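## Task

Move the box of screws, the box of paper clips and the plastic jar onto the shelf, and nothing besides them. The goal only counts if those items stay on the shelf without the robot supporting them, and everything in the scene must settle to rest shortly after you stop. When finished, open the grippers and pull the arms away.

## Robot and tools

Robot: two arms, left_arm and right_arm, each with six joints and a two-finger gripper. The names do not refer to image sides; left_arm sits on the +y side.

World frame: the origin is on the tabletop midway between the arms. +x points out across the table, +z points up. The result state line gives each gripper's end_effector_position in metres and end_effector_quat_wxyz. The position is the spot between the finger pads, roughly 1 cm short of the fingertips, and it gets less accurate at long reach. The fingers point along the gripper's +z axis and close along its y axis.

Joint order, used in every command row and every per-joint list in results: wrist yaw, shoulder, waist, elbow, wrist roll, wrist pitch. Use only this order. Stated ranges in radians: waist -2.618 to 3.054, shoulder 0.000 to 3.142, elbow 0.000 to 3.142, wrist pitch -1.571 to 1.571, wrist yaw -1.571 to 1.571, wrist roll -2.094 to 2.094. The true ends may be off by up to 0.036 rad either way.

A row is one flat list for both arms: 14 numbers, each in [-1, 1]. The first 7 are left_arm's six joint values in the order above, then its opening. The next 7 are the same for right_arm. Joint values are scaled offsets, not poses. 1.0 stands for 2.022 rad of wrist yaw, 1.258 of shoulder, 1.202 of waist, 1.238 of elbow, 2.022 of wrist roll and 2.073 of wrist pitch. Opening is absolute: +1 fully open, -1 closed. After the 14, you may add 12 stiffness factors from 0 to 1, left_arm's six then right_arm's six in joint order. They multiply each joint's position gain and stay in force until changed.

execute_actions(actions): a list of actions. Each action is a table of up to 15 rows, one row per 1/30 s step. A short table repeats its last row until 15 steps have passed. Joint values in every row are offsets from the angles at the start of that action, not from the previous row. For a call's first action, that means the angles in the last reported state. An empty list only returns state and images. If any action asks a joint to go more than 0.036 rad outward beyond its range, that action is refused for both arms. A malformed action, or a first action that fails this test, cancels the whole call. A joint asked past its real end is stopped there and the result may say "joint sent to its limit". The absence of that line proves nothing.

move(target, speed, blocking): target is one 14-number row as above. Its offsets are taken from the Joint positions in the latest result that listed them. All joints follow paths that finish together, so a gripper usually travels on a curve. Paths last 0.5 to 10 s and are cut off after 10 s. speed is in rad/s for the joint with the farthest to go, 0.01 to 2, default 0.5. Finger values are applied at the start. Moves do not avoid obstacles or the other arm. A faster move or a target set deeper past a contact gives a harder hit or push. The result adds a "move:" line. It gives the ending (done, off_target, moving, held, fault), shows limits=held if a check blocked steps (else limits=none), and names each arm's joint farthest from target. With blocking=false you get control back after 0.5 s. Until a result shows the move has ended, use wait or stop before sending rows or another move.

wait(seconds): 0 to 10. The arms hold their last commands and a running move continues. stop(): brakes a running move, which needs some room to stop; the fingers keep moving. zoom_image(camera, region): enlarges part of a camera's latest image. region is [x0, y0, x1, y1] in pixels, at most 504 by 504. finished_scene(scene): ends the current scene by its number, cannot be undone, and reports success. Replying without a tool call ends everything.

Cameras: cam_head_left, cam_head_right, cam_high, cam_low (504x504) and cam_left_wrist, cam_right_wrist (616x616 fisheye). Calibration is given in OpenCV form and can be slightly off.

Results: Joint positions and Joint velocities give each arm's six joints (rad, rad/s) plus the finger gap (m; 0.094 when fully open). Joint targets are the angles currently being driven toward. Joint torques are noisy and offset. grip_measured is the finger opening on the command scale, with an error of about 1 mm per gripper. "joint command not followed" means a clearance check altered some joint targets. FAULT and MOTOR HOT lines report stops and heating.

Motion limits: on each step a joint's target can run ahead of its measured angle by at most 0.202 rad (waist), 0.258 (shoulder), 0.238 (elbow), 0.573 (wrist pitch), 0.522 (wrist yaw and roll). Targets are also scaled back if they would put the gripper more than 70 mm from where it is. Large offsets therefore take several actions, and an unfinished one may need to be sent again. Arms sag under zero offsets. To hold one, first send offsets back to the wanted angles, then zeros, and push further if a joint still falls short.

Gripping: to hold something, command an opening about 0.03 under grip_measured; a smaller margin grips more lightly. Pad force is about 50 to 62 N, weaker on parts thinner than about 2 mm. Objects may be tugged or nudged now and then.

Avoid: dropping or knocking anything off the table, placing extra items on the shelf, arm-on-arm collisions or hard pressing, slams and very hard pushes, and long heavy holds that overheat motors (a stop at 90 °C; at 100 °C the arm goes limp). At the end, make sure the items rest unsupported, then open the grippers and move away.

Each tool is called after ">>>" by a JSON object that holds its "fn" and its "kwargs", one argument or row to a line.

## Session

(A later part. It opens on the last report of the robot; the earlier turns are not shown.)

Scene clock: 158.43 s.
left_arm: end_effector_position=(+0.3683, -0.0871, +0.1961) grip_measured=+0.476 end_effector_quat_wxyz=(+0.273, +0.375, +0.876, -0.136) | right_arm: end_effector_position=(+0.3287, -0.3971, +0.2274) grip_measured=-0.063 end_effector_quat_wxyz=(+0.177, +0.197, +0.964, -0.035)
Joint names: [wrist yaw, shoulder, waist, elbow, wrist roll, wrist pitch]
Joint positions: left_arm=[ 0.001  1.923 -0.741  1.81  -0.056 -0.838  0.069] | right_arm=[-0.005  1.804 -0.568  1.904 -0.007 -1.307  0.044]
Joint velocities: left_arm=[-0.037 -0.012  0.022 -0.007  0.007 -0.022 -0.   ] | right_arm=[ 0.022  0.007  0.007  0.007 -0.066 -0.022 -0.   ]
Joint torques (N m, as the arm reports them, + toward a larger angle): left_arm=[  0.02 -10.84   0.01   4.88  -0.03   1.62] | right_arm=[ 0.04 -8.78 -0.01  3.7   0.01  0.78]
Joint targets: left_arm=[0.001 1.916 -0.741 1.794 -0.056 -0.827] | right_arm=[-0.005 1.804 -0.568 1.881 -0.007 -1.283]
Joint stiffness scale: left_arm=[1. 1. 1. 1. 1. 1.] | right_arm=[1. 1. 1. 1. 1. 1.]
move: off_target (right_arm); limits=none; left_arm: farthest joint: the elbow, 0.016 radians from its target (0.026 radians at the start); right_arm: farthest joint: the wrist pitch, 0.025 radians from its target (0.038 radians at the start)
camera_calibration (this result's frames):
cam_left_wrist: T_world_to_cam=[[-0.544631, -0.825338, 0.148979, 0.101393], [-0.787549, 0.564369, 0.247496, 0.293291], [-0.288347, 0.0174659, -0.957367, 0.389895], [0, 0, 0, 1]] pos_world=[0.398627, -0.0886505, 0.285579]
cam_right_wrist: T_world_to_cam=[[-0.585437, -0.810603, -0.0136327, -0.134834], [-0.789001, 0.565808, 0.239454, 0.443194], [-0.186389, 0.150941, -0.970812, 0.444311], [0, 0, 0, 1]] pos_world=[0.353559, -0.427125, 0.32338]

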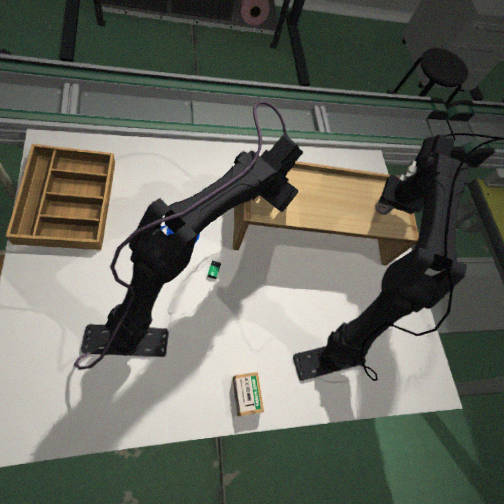

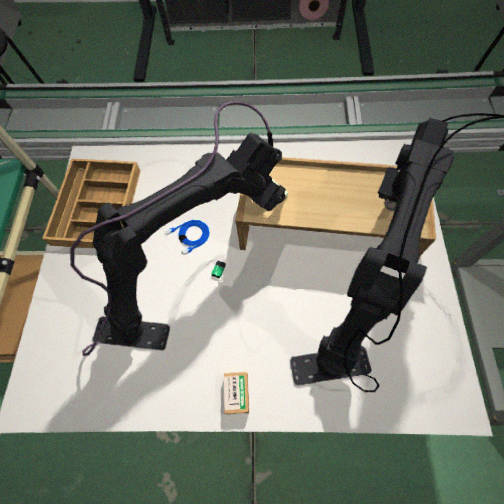

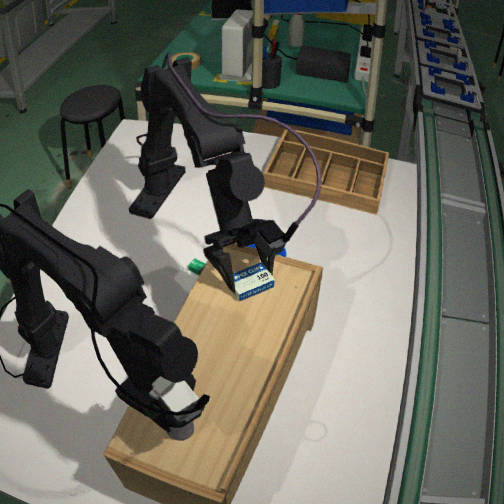

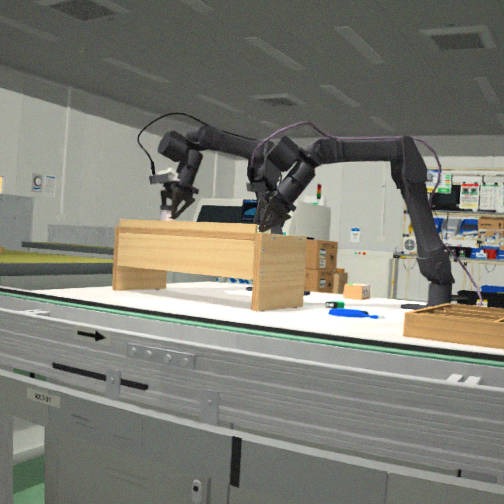

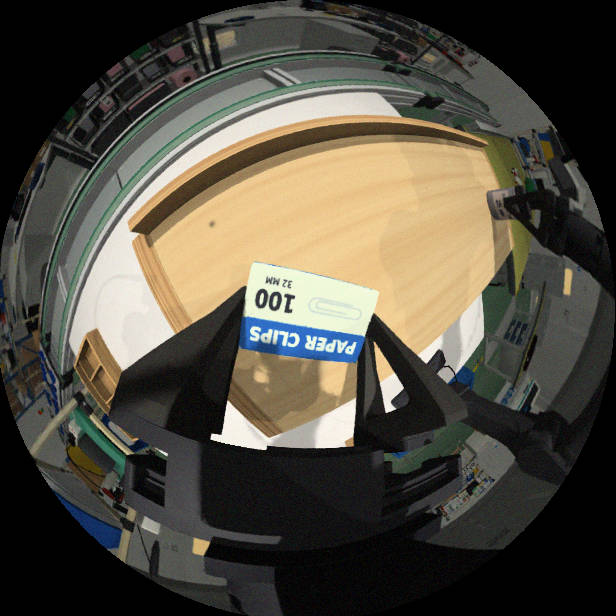

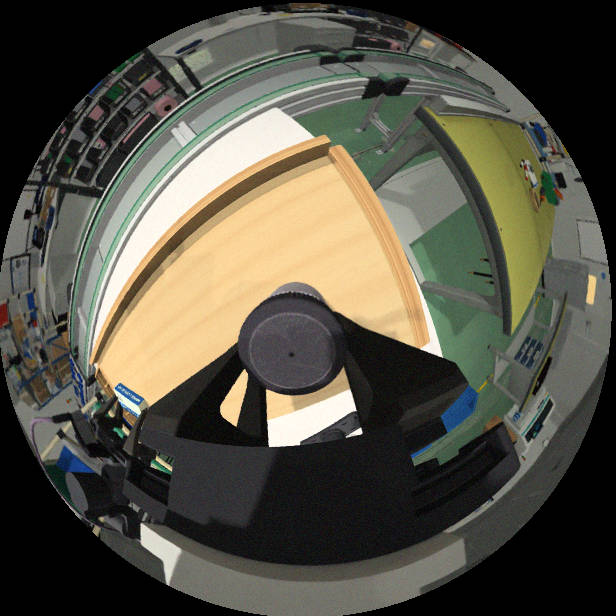

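>>> {"fn": "move", "kwargs": {
  "target": [0,-0.012,0,0.004,0,0,1, 0,-0.01,0,0.004,0,0,1],
  "speed": 0.1
}}

>>> {"fn": "move", "kwargs": {
  "target": [0,-0.51,0,-0.28,0.028,-0.15,1, 0,-0.38,0,-0.27,0,-0.05,1],
  "speed": 0.9
}}

Scene clock: 171.23 s.
left_arm: end_effector_position=(+0.3683, -0.0872, +0.1962) grip_measured=+1.000 end_effector_quat_wxyz=(+0.273, +0.375, +0.875, -0.136) | right_arm: end_effector_position=(+0.3287, -0.3973, +0.2274) grip_measured=+1.000 end_effector_quat_wxyz=(+0.177, +0.197, +0.964, -0.035)
Joint names: [wrist yaw, shoulder, waist, elbow, wrist roll, wrist pitch]
Joint positions: left_arm=[ 0.001  1.923 -0.741  1.81  -0.056 -0.838  0.094] | right_arm=[-0.005  1.804 -0.568  1.904 -0.007 -1.307  0.094]
Joint velocities: left_arm=[ 0.007  0.002 -0.002  0.012 -0.081 -0.037  0.   ] | right_arm=[-0.037 -0.007 -0.027  0.002 -0.022 -0.037  0.   ]
Joint torques (N m, as the arm reports them, + toward a larger angle): left_arm=[  0.02 -11.58   0.05   6.31  -0.03   1.46] | right_arm=[  0.02 -10.03   0.03   5.69   0.01   0.52]
Joint targets: left_arm=[0.001 1.908 -0.741 1.815 -0.056 -0.838] | right_arm=[-0.005 1.791 -0.568 1.909 -0.007 -1.308]
Joint stiffness scale: left_arm=[1. 1. 1. 1. 1. 1.] | right_arm=[1. 1. 1. 1. 1. 1.]
move: done; limits=none; left_arm: farthest joint: the shoulder, 0.015 radians from its target (0.015 radians at the start); right_arm: farthest joint: the shoulder, 0.012 radians from its target (0.012 radians at the start)
camera_calibration (this result's frames):
cam_left_wrist: T_world_to_cam=[[-0.544668, -0.825294, 0.149084, 0.10136], [-0.78761, 0.564441, 0.247137, 0.293449], [-0.28811, 0.017188, -0.957443, 0.389866], [0, 0, 0, 1]] pos_world=[0.398655, -0.0886833, 0.285642]
cam_right_wrist: T_world_to_cam=[[-0.585656, -0.810455, -0.0130168, -0.134956], [-0.788863, 0.566215, 0.238947, 0.44353], [-0.186286, 0.150209, -0.970945, 0.444078], [0, 0, 0, 1]] pos_world=[0.353571, -0.427214, 0.323439]

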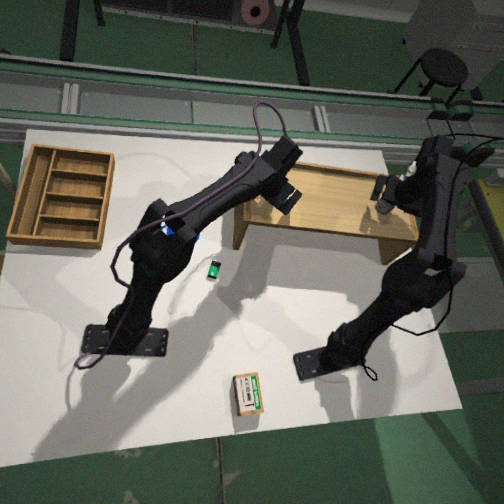

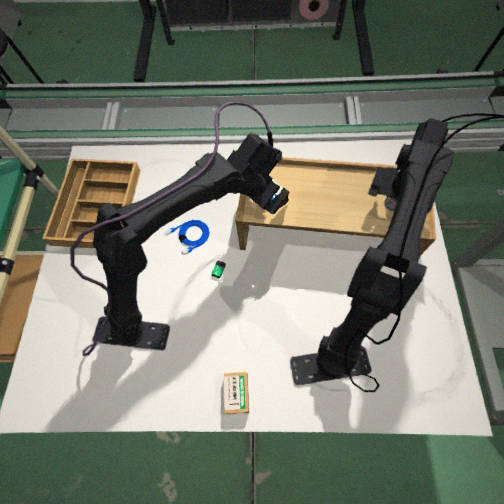

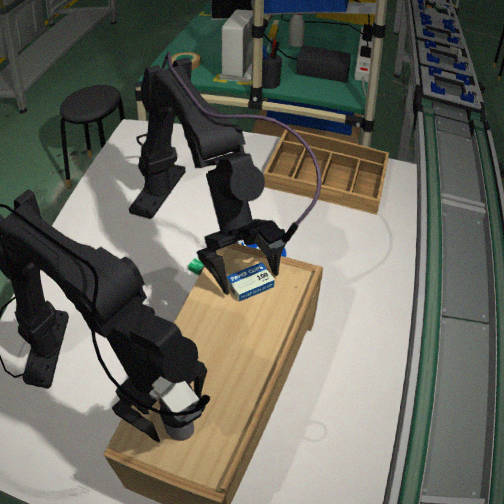

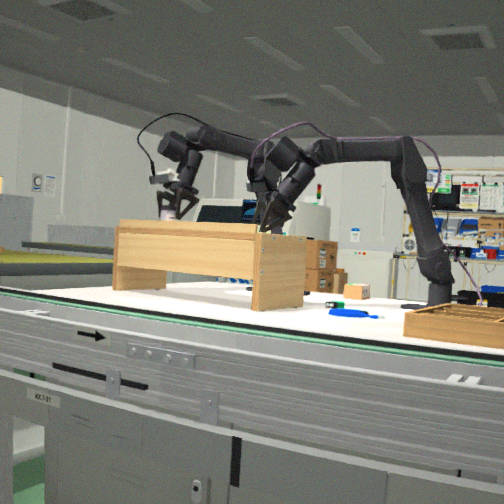

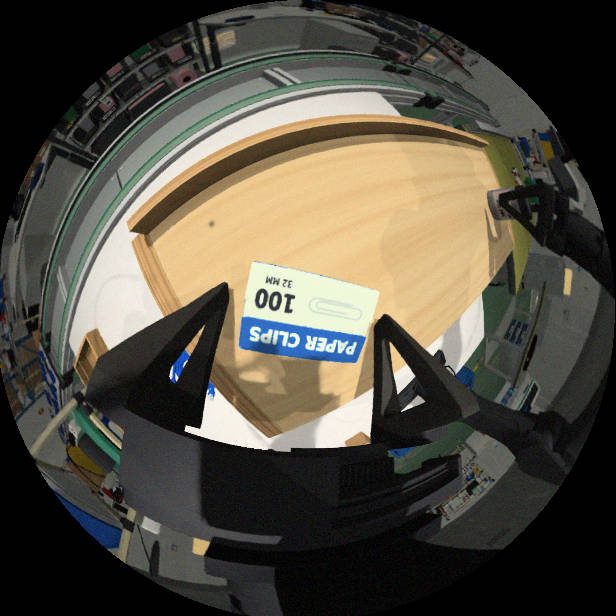

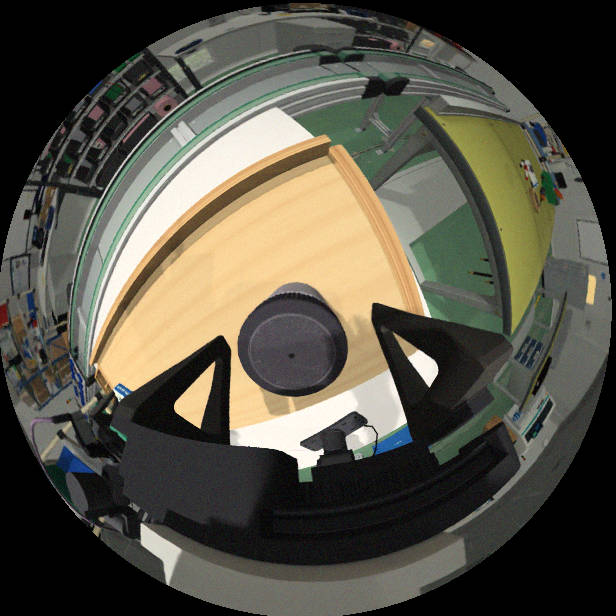

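Scene clock: 172.63 s.
left_arm: end_effector_position=(+0.2482, +0.0537, +0.2706) grip_measured=+1.000 end_effector_quat_wxyz=(+0.271, +0.396, +0.868, -0.127) | right_arm: end_effector_position=(+0.2136, -0.3470, +0.2614) grip_measured=+1.000 end_effector_quat_wxyz=(+0.193, +0.197, +0.961, -0.039)
Joint names: [wrist yaw, shoulder, waist, elbow, wrist roll, wrist pitch]
Joint positions: left_arm=[ 0.001  1.294 -0.741  1.47  -0.01  -1.139  0.094] | right_arm=[-0.005  1.345 -0.568  1.577 -0.007 -1.407  0.094]
Joint velocities: left_arm=[ 0.037 -0.027 -0.002 -0.007 -0.081  0.037  0.   ] | right_arm=[ 0.022  0.022 -0.007 -0.012  0.007 -0.022  0.   ]
Joint torques (N m, as the arm reports them, + toward a larger angle): left_arm=[ 0.   -4.8  -0.06  5.1   0.1   1.3 ] | right_arm=[ 0.03 -5.69  0.02  4.52  0.01  0.55]
Joint targets: left_arm=[0.001 1.281 -0.741 1.463 0.001 -1.149] | right_arm=[-0.005 1.326 -0.568 1.569 -0.007 -1.411]
Joint stiffness scale: left_arm=[1. 1. 1. 1. 1. 1.] | right_arm=[1. 1. 1. 1. 1. 1.]
move: done; limits=none; left_arm: farthest joint: the shoulder, 0.012 radians from its target (0.641 radians at the start); right_arm: farthest joint: the shoulder, 0.019 radians from its target (0.478 radians at the start)
camera_calibration (this result's frames):
cam_left_wrist: T_world_to_cam=[[-0.577175, -0.807665, 0.120608, 0.155914], [-0.769033, 0.58726, 0.252415, 0.0936381], [-0.274695, 0.0529365, -0.960073, 0.419558], [0, 0, 0, 1]] pos_world=[0.277251, 0.0487266, 0.360366]
cam_right_wrist: T_world_to_cam=[[-0.585167, -0.810669, -0.0198906, -0.159564], [-0.795504, 0.569117, 0.208037, 0.326604], [-0.157329, 0.13756, -0.977919, 0.439307], [0, 0, 0, 1]] pos_world=[0.235559, -0.37566, 0.358487]

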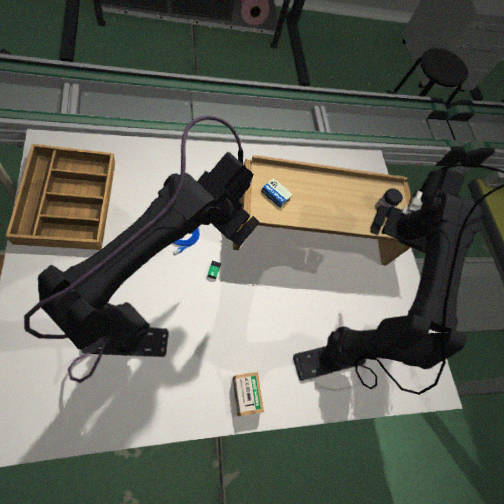

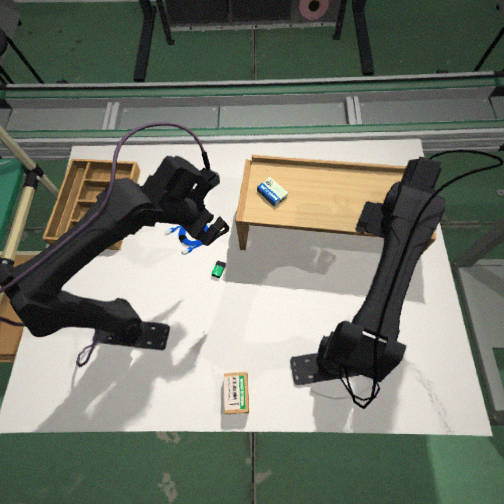

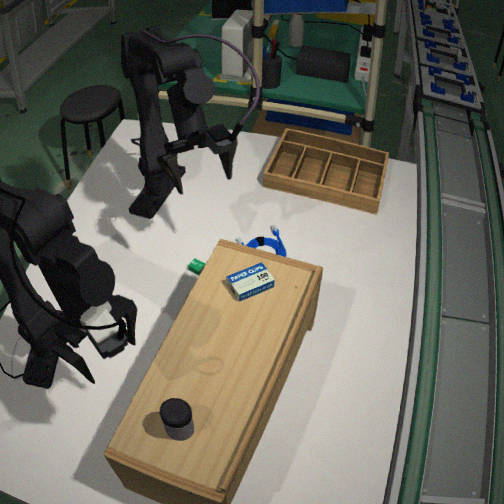

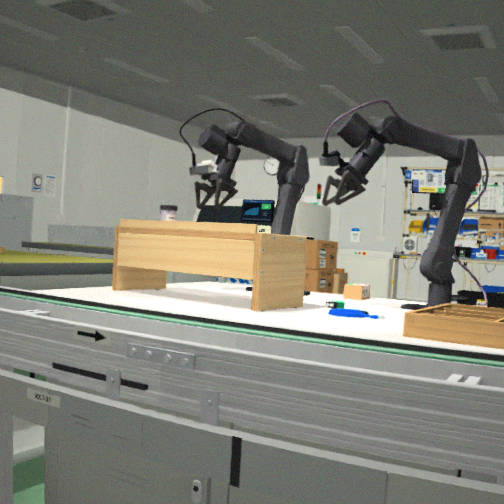

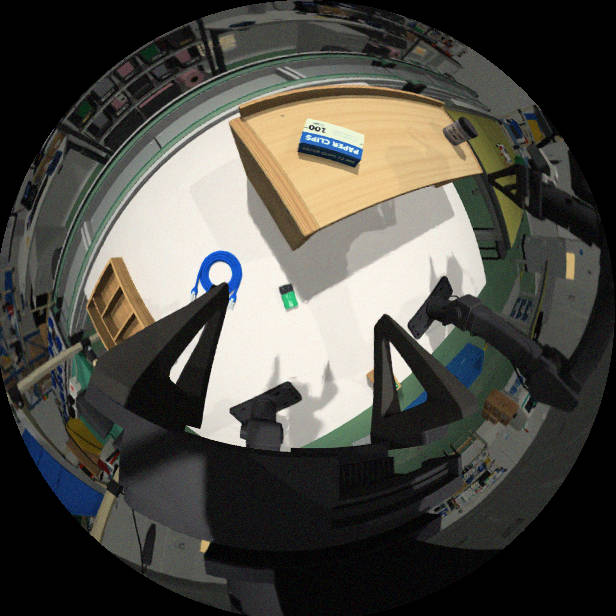

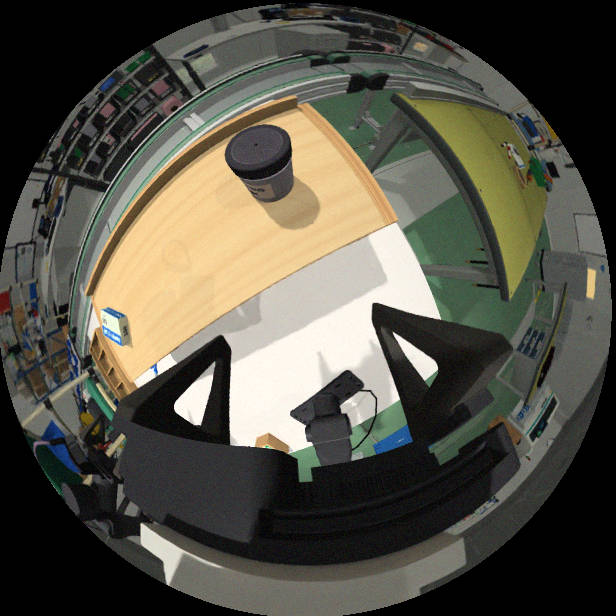

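>>> {"fn": "move", "kwargs": {
  "target": [0,-0.28,0.75,-0.40,0,0,1, -0.085,0,0.835,-0.08,-0.39,0,1],
  "speed": 1.5
}}

>>> {"fn": "move", "kwargs": {
  "target": [0,0,0,0,0,0,1, -0.095,0.10,0.835,-0.318,-0.39,0.106,1],
  "speed": 1.5
}}

Scene clock: 177.37 s.
left_arm: end_effector_position=(+0.2610, +0.3039, +0.1755) grip_measured=+1.000 end_effector_quat_wxyz=(+0.222, -0.018, +0.975, +0.002) | right_arm: end_effector_position=(+0.1631, -0.0628, +0.2350) grip_measured=+1.000 end_effector_quat_wxyz=(+0.159, -0.634, +0.754, +0.064)
Joint names: [wrist yaw, shoulder, waist, elbow, wrist roll, wrist pitch]
Joint positions: left_arm=[-0.001  0.966  0.15   0.981 -0.01  -1.139  0.094] | right_arm=[-0.161  1.345  0.428  1.486 -0.788 -1.405  0.094]
Joint velocities: left_arm=[-0.022 -0.002 -0.027 -0.002  0.007 -0.037  0.   ] | right_arm=[-0.007 -0.012 -0.007 -0.002 -0.095 -0.007  0.   ]
Joint torques (N m, as the arm reports them, + toward a larger angle): left_arm=[ 0.03 -3.25  0.8   5.2  -0.02  1.15] | right_arm=[-0.21 -3.97  0.74  4.57 -0.05  0.42]
Joint targets: left_arm=[0.002 0.941 0.161 0.975 -0.010 -1.139] | right_arm=[-0.177 1.345 0.436 1.478 -0.795 -1.406]
Joint stiffness scale: left_arm=[1. 1. 1. 1. 1. 1.] | right_arm=[1. 1. 1. 1. 1. 1.]
move: off_target (left_arm); limits=none; left_arm: farthest joint: the shoulder, 0.024 radians from its target (0.352 radians at the start); right_arm: farthest joint: the wrist yaw, 0.016 radians from its target (0.172 radians at the start)
camera_calibration (this result's frames):
cam_left_wrist: T_world_to_cam=[[0.281984, -0.956213, 0.0783615, 0.205165], [-0.887492, -0.228945, 0.399928, 0.233635], [-0.364476, -0.182319, -0.913191, 0.405212], [0, 0, 0, 1]] pos_world=[0.297186, 0.323549, 0.260521]
cam_right_wrist: T_world_to_cam=[[0.910736, -0.40075, 0.0997936, -0.205664], [-0.412819, -0.876467, 0.247761, -0.0323106], [-0.0118245, -0.266842, -0.963668, 0.313966], [0, 0, 0, 1]] pos_world=[0.17768, -0.0269602, 0.331088]

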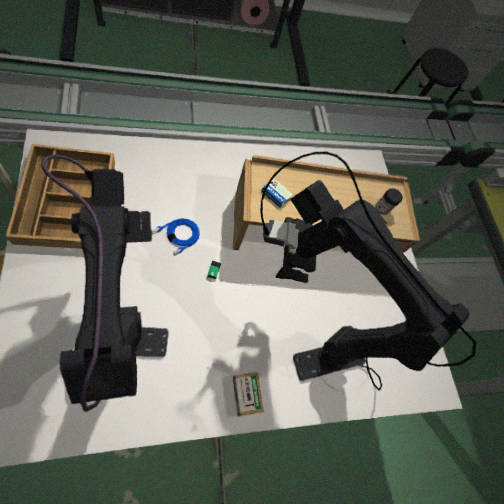

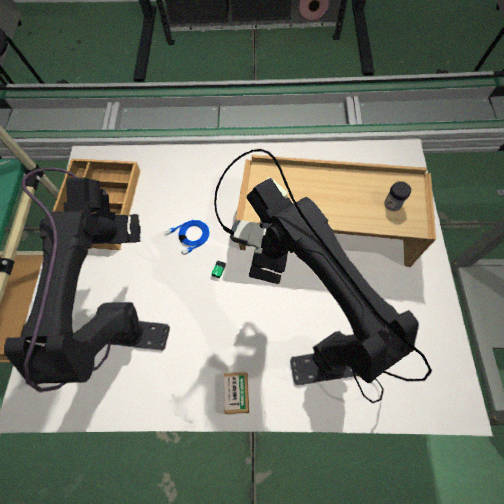

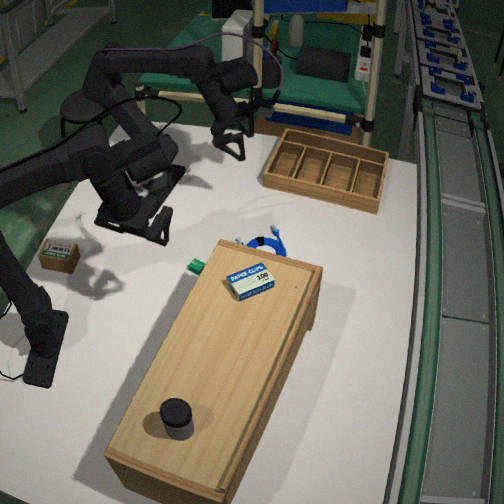

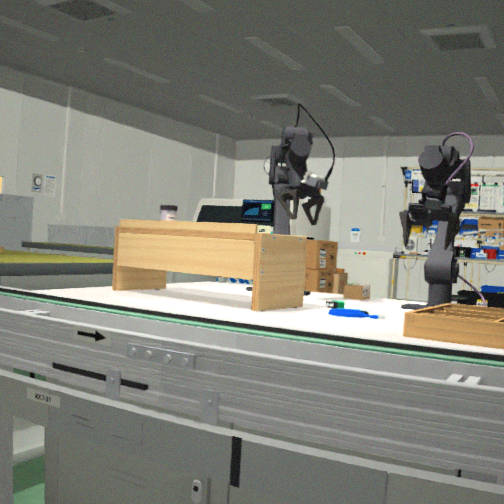

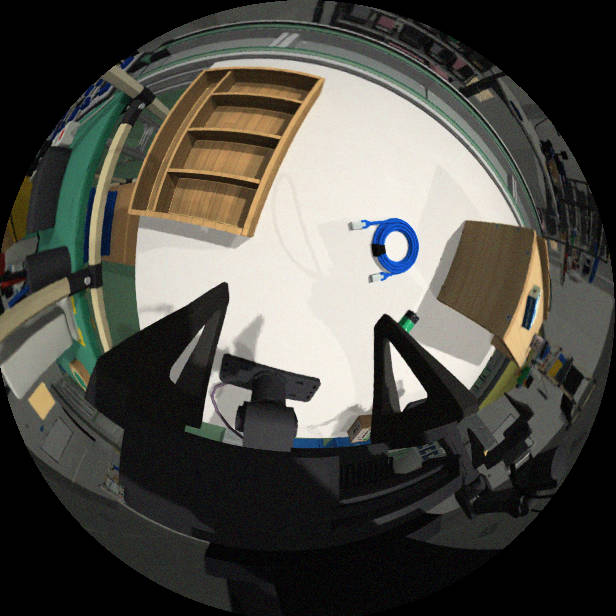

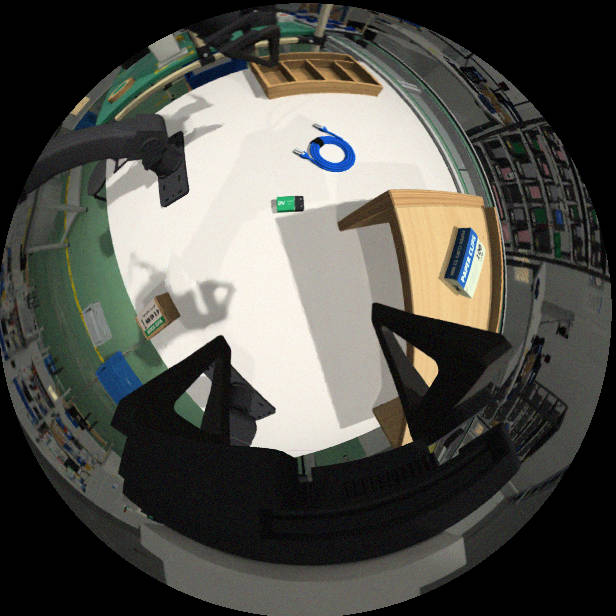

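Scene clock: 179.07 s.
left_arm: end_effector_position=(+0.2610, +0.3039, +0.1755) grip_measured=+1.000 end_effector_quat_wxyz=(+0.222, -0.018, +0.975, +0.002) | right_arm: end_effector_position=(-0.1070, +0.0081, +0.1110) grip_measured=+1.000 end_effector_quat_wxyz=(-0.005, +0.986, +0.006, -0.165)
Joint names: [wrist yaw, shoulder, waist, elbow, wrist roll, wrist pitch]
Joint positions: left_arm=[-0.001  0.966  0.15   0.981 -0.01  -1.139  0.094] | right_arm=[-0.332  1.463  1.426  1.098 -1.568 -1.193  0.094]
Joint velocities: left_arm=[ 0.066  0.017 -0.012  0.012 -0.066 -0.007  0.   ] | right_arm=[-0.022 -0.007  0.012 -0.007  0.066  0.037  0.   ]
Joint torques (N m, as the arm reports them, + toward a larger angle): left_arm=[ 0.06 -0.94  0.05  5.55  0.01  1.17] | right_arm=[-0.36 -4.3   0.61  4.7  -0.07  0.01]
Joint targets: left_arm=[-0.001 0.966 0.150 0.981 -0.010 -1.139] | right_arm=[-0.353 1.471 1.432 1.093 -1.577 -1.186]
Joint stiffness scale: left_arm=[1. 1. 1. 1. 1. 1.] | right_arm=[1. 1. 1. 1. 1. 1.]
move: off_target (right_arm); limits=none; left_arm: farthest joint: the waist, 0.000 radians from its target (0.000 radians at the start); right_arm: farthest joint: the wrist yaw, 0.021 radians from its target (0.192 radians at the start)
camera_calibration (this result's frames):
cam_left_wrist: T_world_to_cam=[[0.281984, -0.956213, 0.0783615, 0.205165], [-0.887492, -0.228945, 0.399928, 0.233635], [-0.364476, -0.182319, -0.913191, 0.405212], [0, 0, 0, 1]] pos_world=[0.297186, 0.323549, 0.260521]
cam_right_wrist: T_world_to_cam=[[0.211321, 0.977385, 0.00791986, 0.00536415], [0.94188, -0.205796, 0.265539, 0.0866017], [0.261163, -0.0486544, -0.964068, 0.237719], [0, 0, 0, 1]] pos_world=[-0.144786, 0.0241455, 0.206139]

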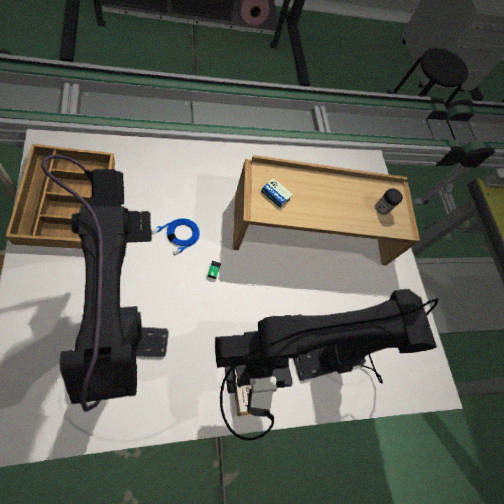

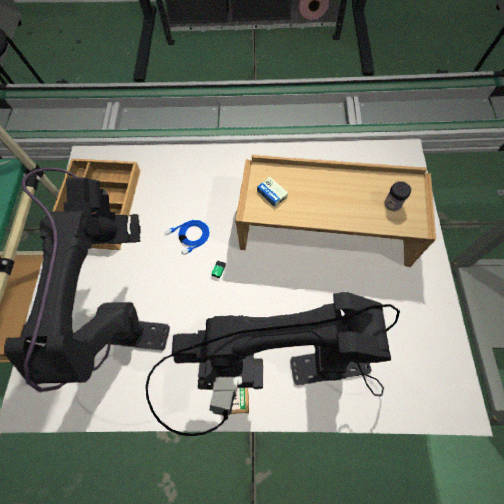

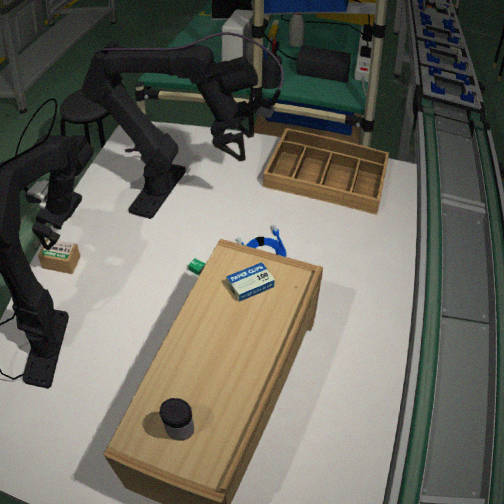

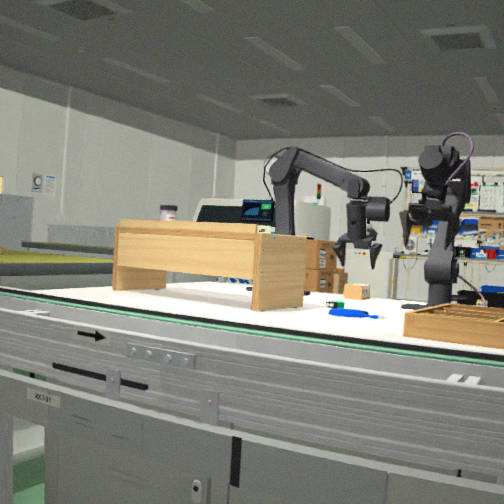

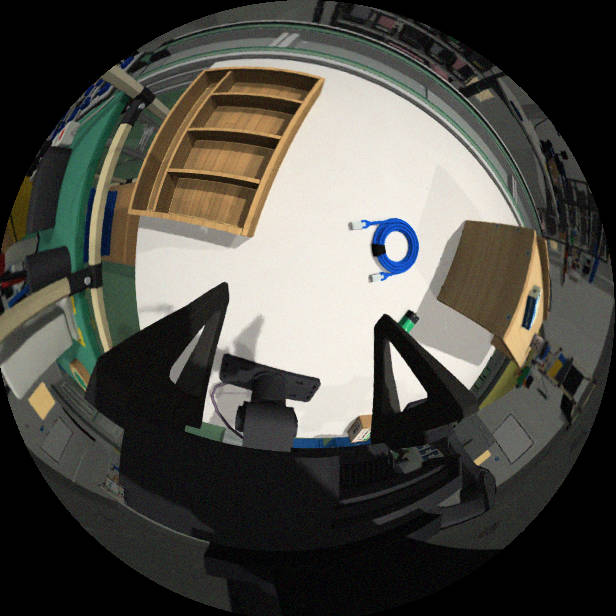

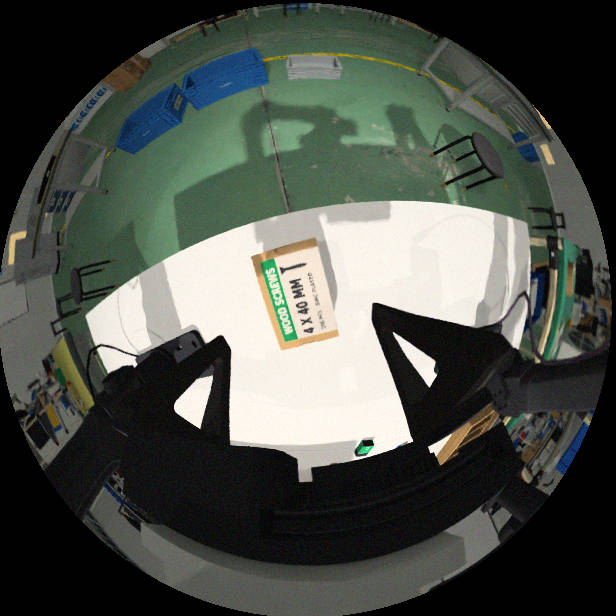

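>>> {"fn": "zoom_image", "kwargs": {
  "camera": "cam_right_wrist",
  "region": [232, 230, 358, 356]
}}

>>> {"fn": "zoom_image", "kwargs": {
  "camera": "cam_low",
  "region": [310, 220, 410, 320]
}}

Region (232, 230, 358, 356) of cam_right_wrist's 616x616 image, scaled by 4.000, with more detail than that image has.

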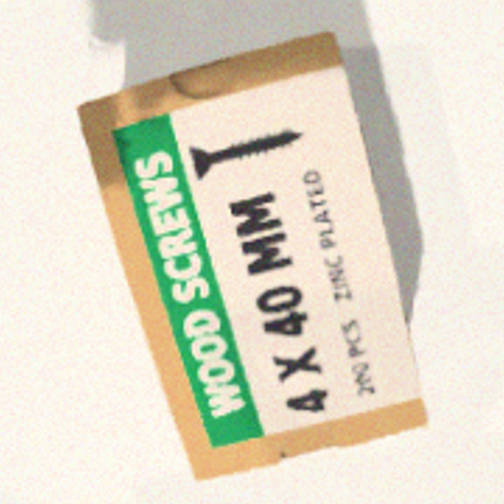

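Region (310, 220, 410, 320) of cam_low's 504x504 image, scaled by 5.040, with more detail than that image has.

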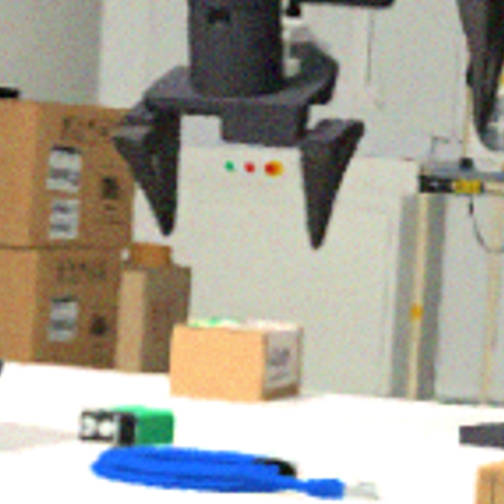

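>>> {"fn": "move", "kwargs": {
  "target": [0,0,0,0,0,0,1, -0.01,0.1046,0.027,-0.1667,-0.01,0.155,1],
  "speed": 0.45
}}

Scene clock: 193.17 s.
left_arm: end_effector_position=(+0.2610, +0.3039, +0.1755) grip_measured=+1.000 end_effector_quat_wxyz=(+0.222, -0.018, +0.975, +0.002) | right_arm: end_effector_position=(-0.1128, +0.0138, +0.0342) grip_measured=+1.000 end_effector_quat_wxyz=(+0.001, +0.986, +0.023, -0.165)
Joint names: [wrist yaw, shoulder, waist, elbow, wrist roll, wrist pitch]
Joint positions: left_arm=[-0.001  0.966  0.15   0.981 -0.01  -1.139  0.094] | right_arm=[-0.332  1.587  1.449  0.897 -1.581 -0.878  0.094]
Joint velocities: left_arm=[-0.051  0.012  0.007  0.012  0.037  0.022  0.   ] | right_arm=[ 0.066  0.012 -0.032 -0.007  0.007 -0.022  0.   ]
Joint torques (N m, as the arm reports them, + toward a larger angle): left_arm=[ 0.04 -1.11  0.05  5.71  0.    1.19] | right_arm=[-0.36 -5.03  0.97  4.2  -0.05  0.04]
Joint targets: left_arm=[-0.001 0.966 0.150 0.981 -0.010 -1.139] | right_arm=[-0.353 1.595 1.459 0.891 -1.589 -0.871]
Joint stiffness scale: left_arm=[1. 1. 1. 1. 1. 1.] | right_arm=[1. 1. 1. 1. 1. 1.]
move: done; limits=none; left_arm: farthest joint: the waist, 0.000 radians from its target (0.000 radians at the start); right_arm: farthest joint: the wrist yaw, 0.020 radians from its target (0.020 radians at the start)
camera_calibration (this result's frames):
cam_left_wrist: T_world_to_cam=[[0.281984, -0.956213, 0.0783615, 0.205165], [-0.887492, -0.228945, 0.399928, 0.233635], [-0.364476, -0.182319, -0.913191, 0.405212], [0, 0, 0, 1]] pos_world=[0.297186, 0.323549, 0.260521]
cam_right_wrist: T_world_to_cam=[[0.176842, 0.984237, 0.00201838, -0.00214634], [0.948438, -0.170957, 0.266908, 0.113859], [0.263046, -0.0452862, -0.96372, 0.165635], [0, 0, 0, 1]] pos_world=[-0.151178, 0.0290786, 0.12924]

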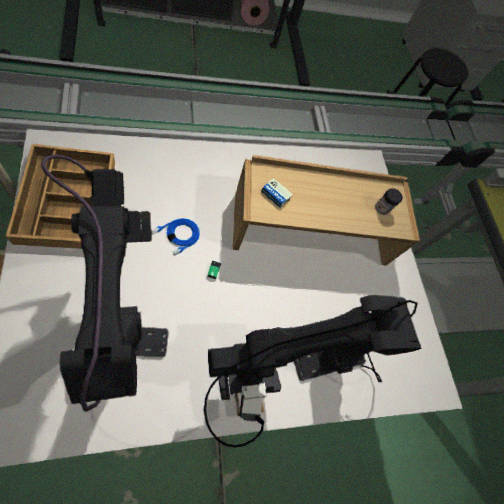

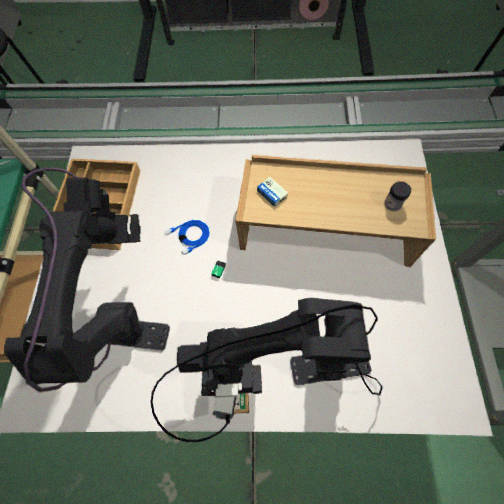

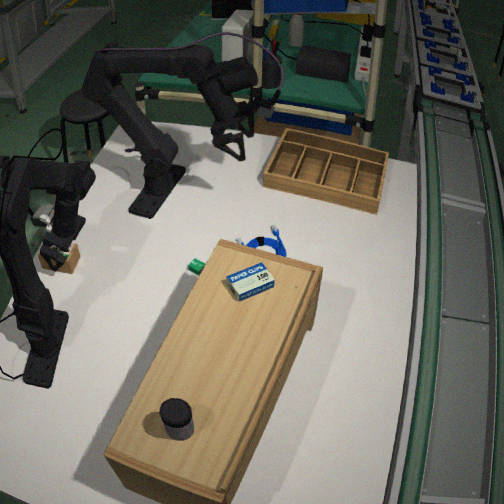

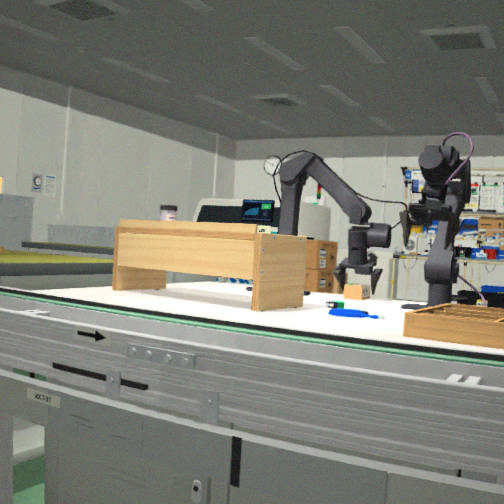

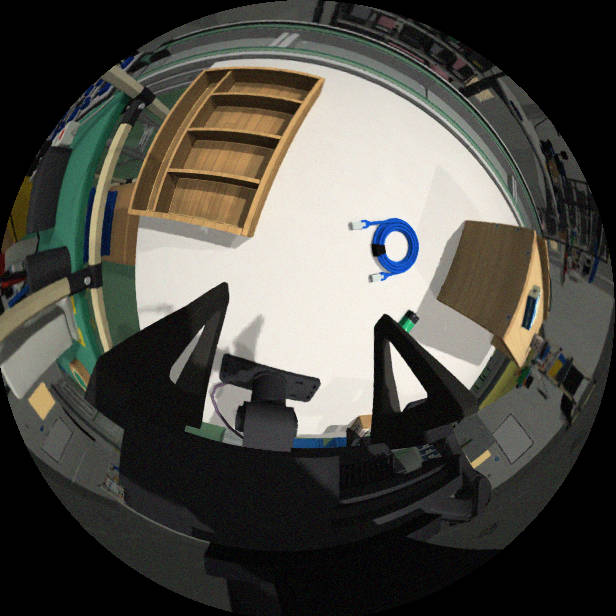

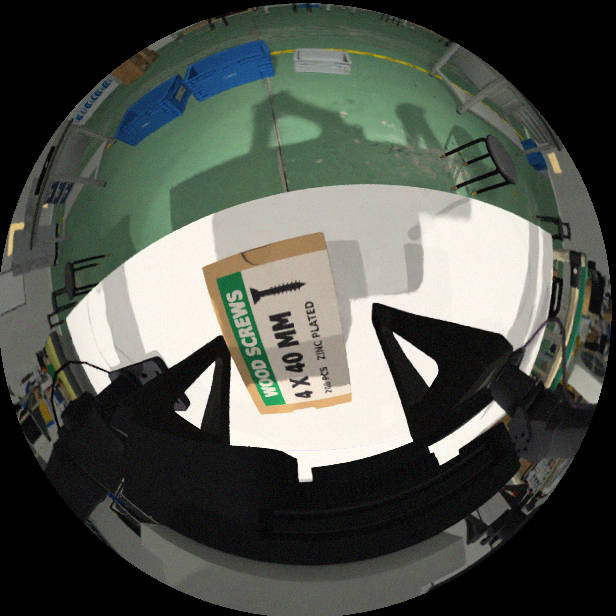

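>>> {"fn": "move", "kwargs": {
  "target": [0,0,0,0,0,0,1, -0.01,0,0,0,0,-0.012,0.17],
  "speed": 0.2
}}

Scene clock: 196.53 s.
left_arm: end_effector_position=(+0.2610, +0.3039, +0.1755) grip_measured=+1.000 end_effector_quat_wxyz=(+0.222, -0.018, +0.975, +0.002) | right_arm: end_effector_position=(-0.1126, +0.0122, +0.0339) grip_measured=+0.208 end_effector_quat_wxyz=(+0.004, +0.986, +0.022, -0.165)
Joint names: [wrist yaw, shoulder, waist, elbow, wrist roll, wrist pitch]
Joint positions: left_arm=[-0.001  0.966  0.15   0.981 -0.01  -1.139  0.094] | right_arm=[-0.332  1.587  1.449  0.896 -1.581 -0.883  0.057]
Joint velocities: left_arm=[-0.066  0.027  0.017  0.012 -0.051 -0.037  0.   ] | right_arm=[ 0.007  0.002  0.007  0.027 -0.007 -0.007 -0.001]
Joint torques (N m, as the arm reports them, + toward a larger angle): left_arm=[-0.02 -1.09 -0.1   5.52 -0.03  1.15] | right_arm=[-0.36 -5.75  0.    4.67  0.01 -0.29]
Joint targets: left_arm=[-0.001 0.966 0.150 0.981 -0.010 -1.139] | right_arm=[-0.353 1.587 1.449 0.897 -1.581 -0.903]
Joint stiffness scale: left_arm=[1. 1. 1. 1. 1. 1.] | right_arm=[1. 1. 1. 1. 1. 1.]
move: off_target (right_arm); limits=none; left_arm: farthest joint: the waist, 0.000 radians from its target (0.000 radians at the start); right_arm: farthest joint: the wrist yaw, 0.021 radians from its target (0.020 radians at the start)
camera_calibration (this result's frames):
cam_left_wrist: T_world_to_cam=[[0.281984, -0.956213, 0.0783615, 0.205165], [-0.887492, -0.228945, 0.399928, 0.233635], [-0.364476, -0.182319, -0.913191, 0.405212], [0, 0, 0, 1]] pos_world=[0.297186, 0.323549, 0.260521]
cam_right_wrist: T_world_to_cam=[[0.176843, 0.984232, -0.00378731, -0.000427621], [0.948177, -0.16933, 0.268864, 0.113381], [0.263983, -0.0511378, -0.963171, 0.165382], [0, 0, 0, 1]] pos_world=[-0.151088, 0.0280769, 0.128805]

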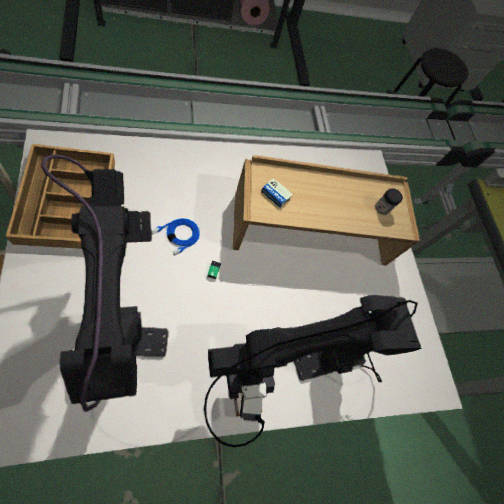

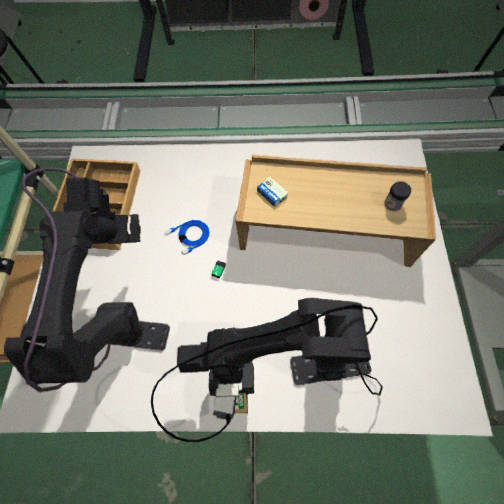

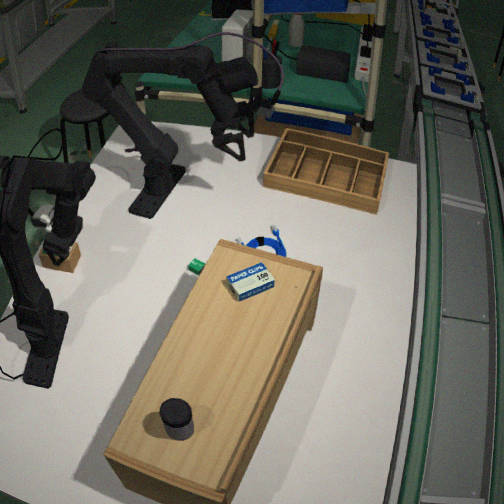

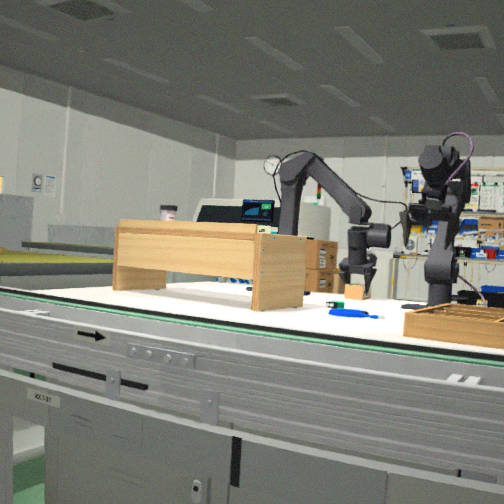

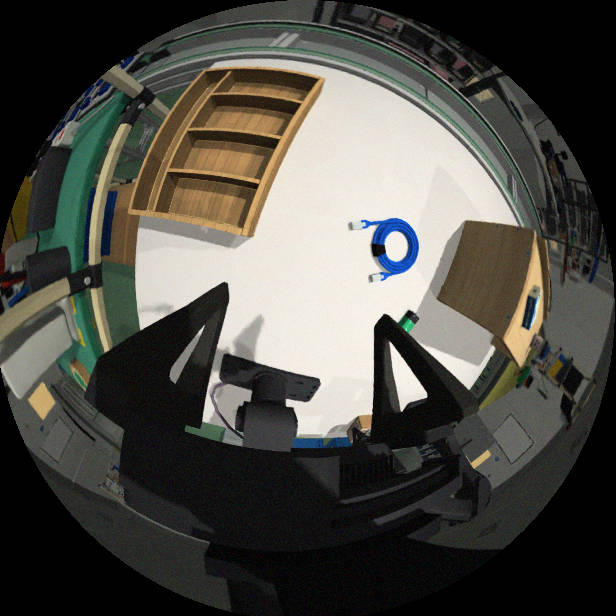

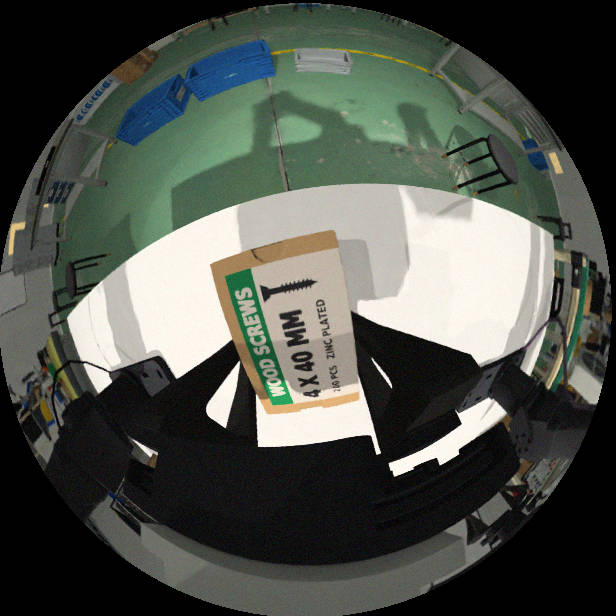

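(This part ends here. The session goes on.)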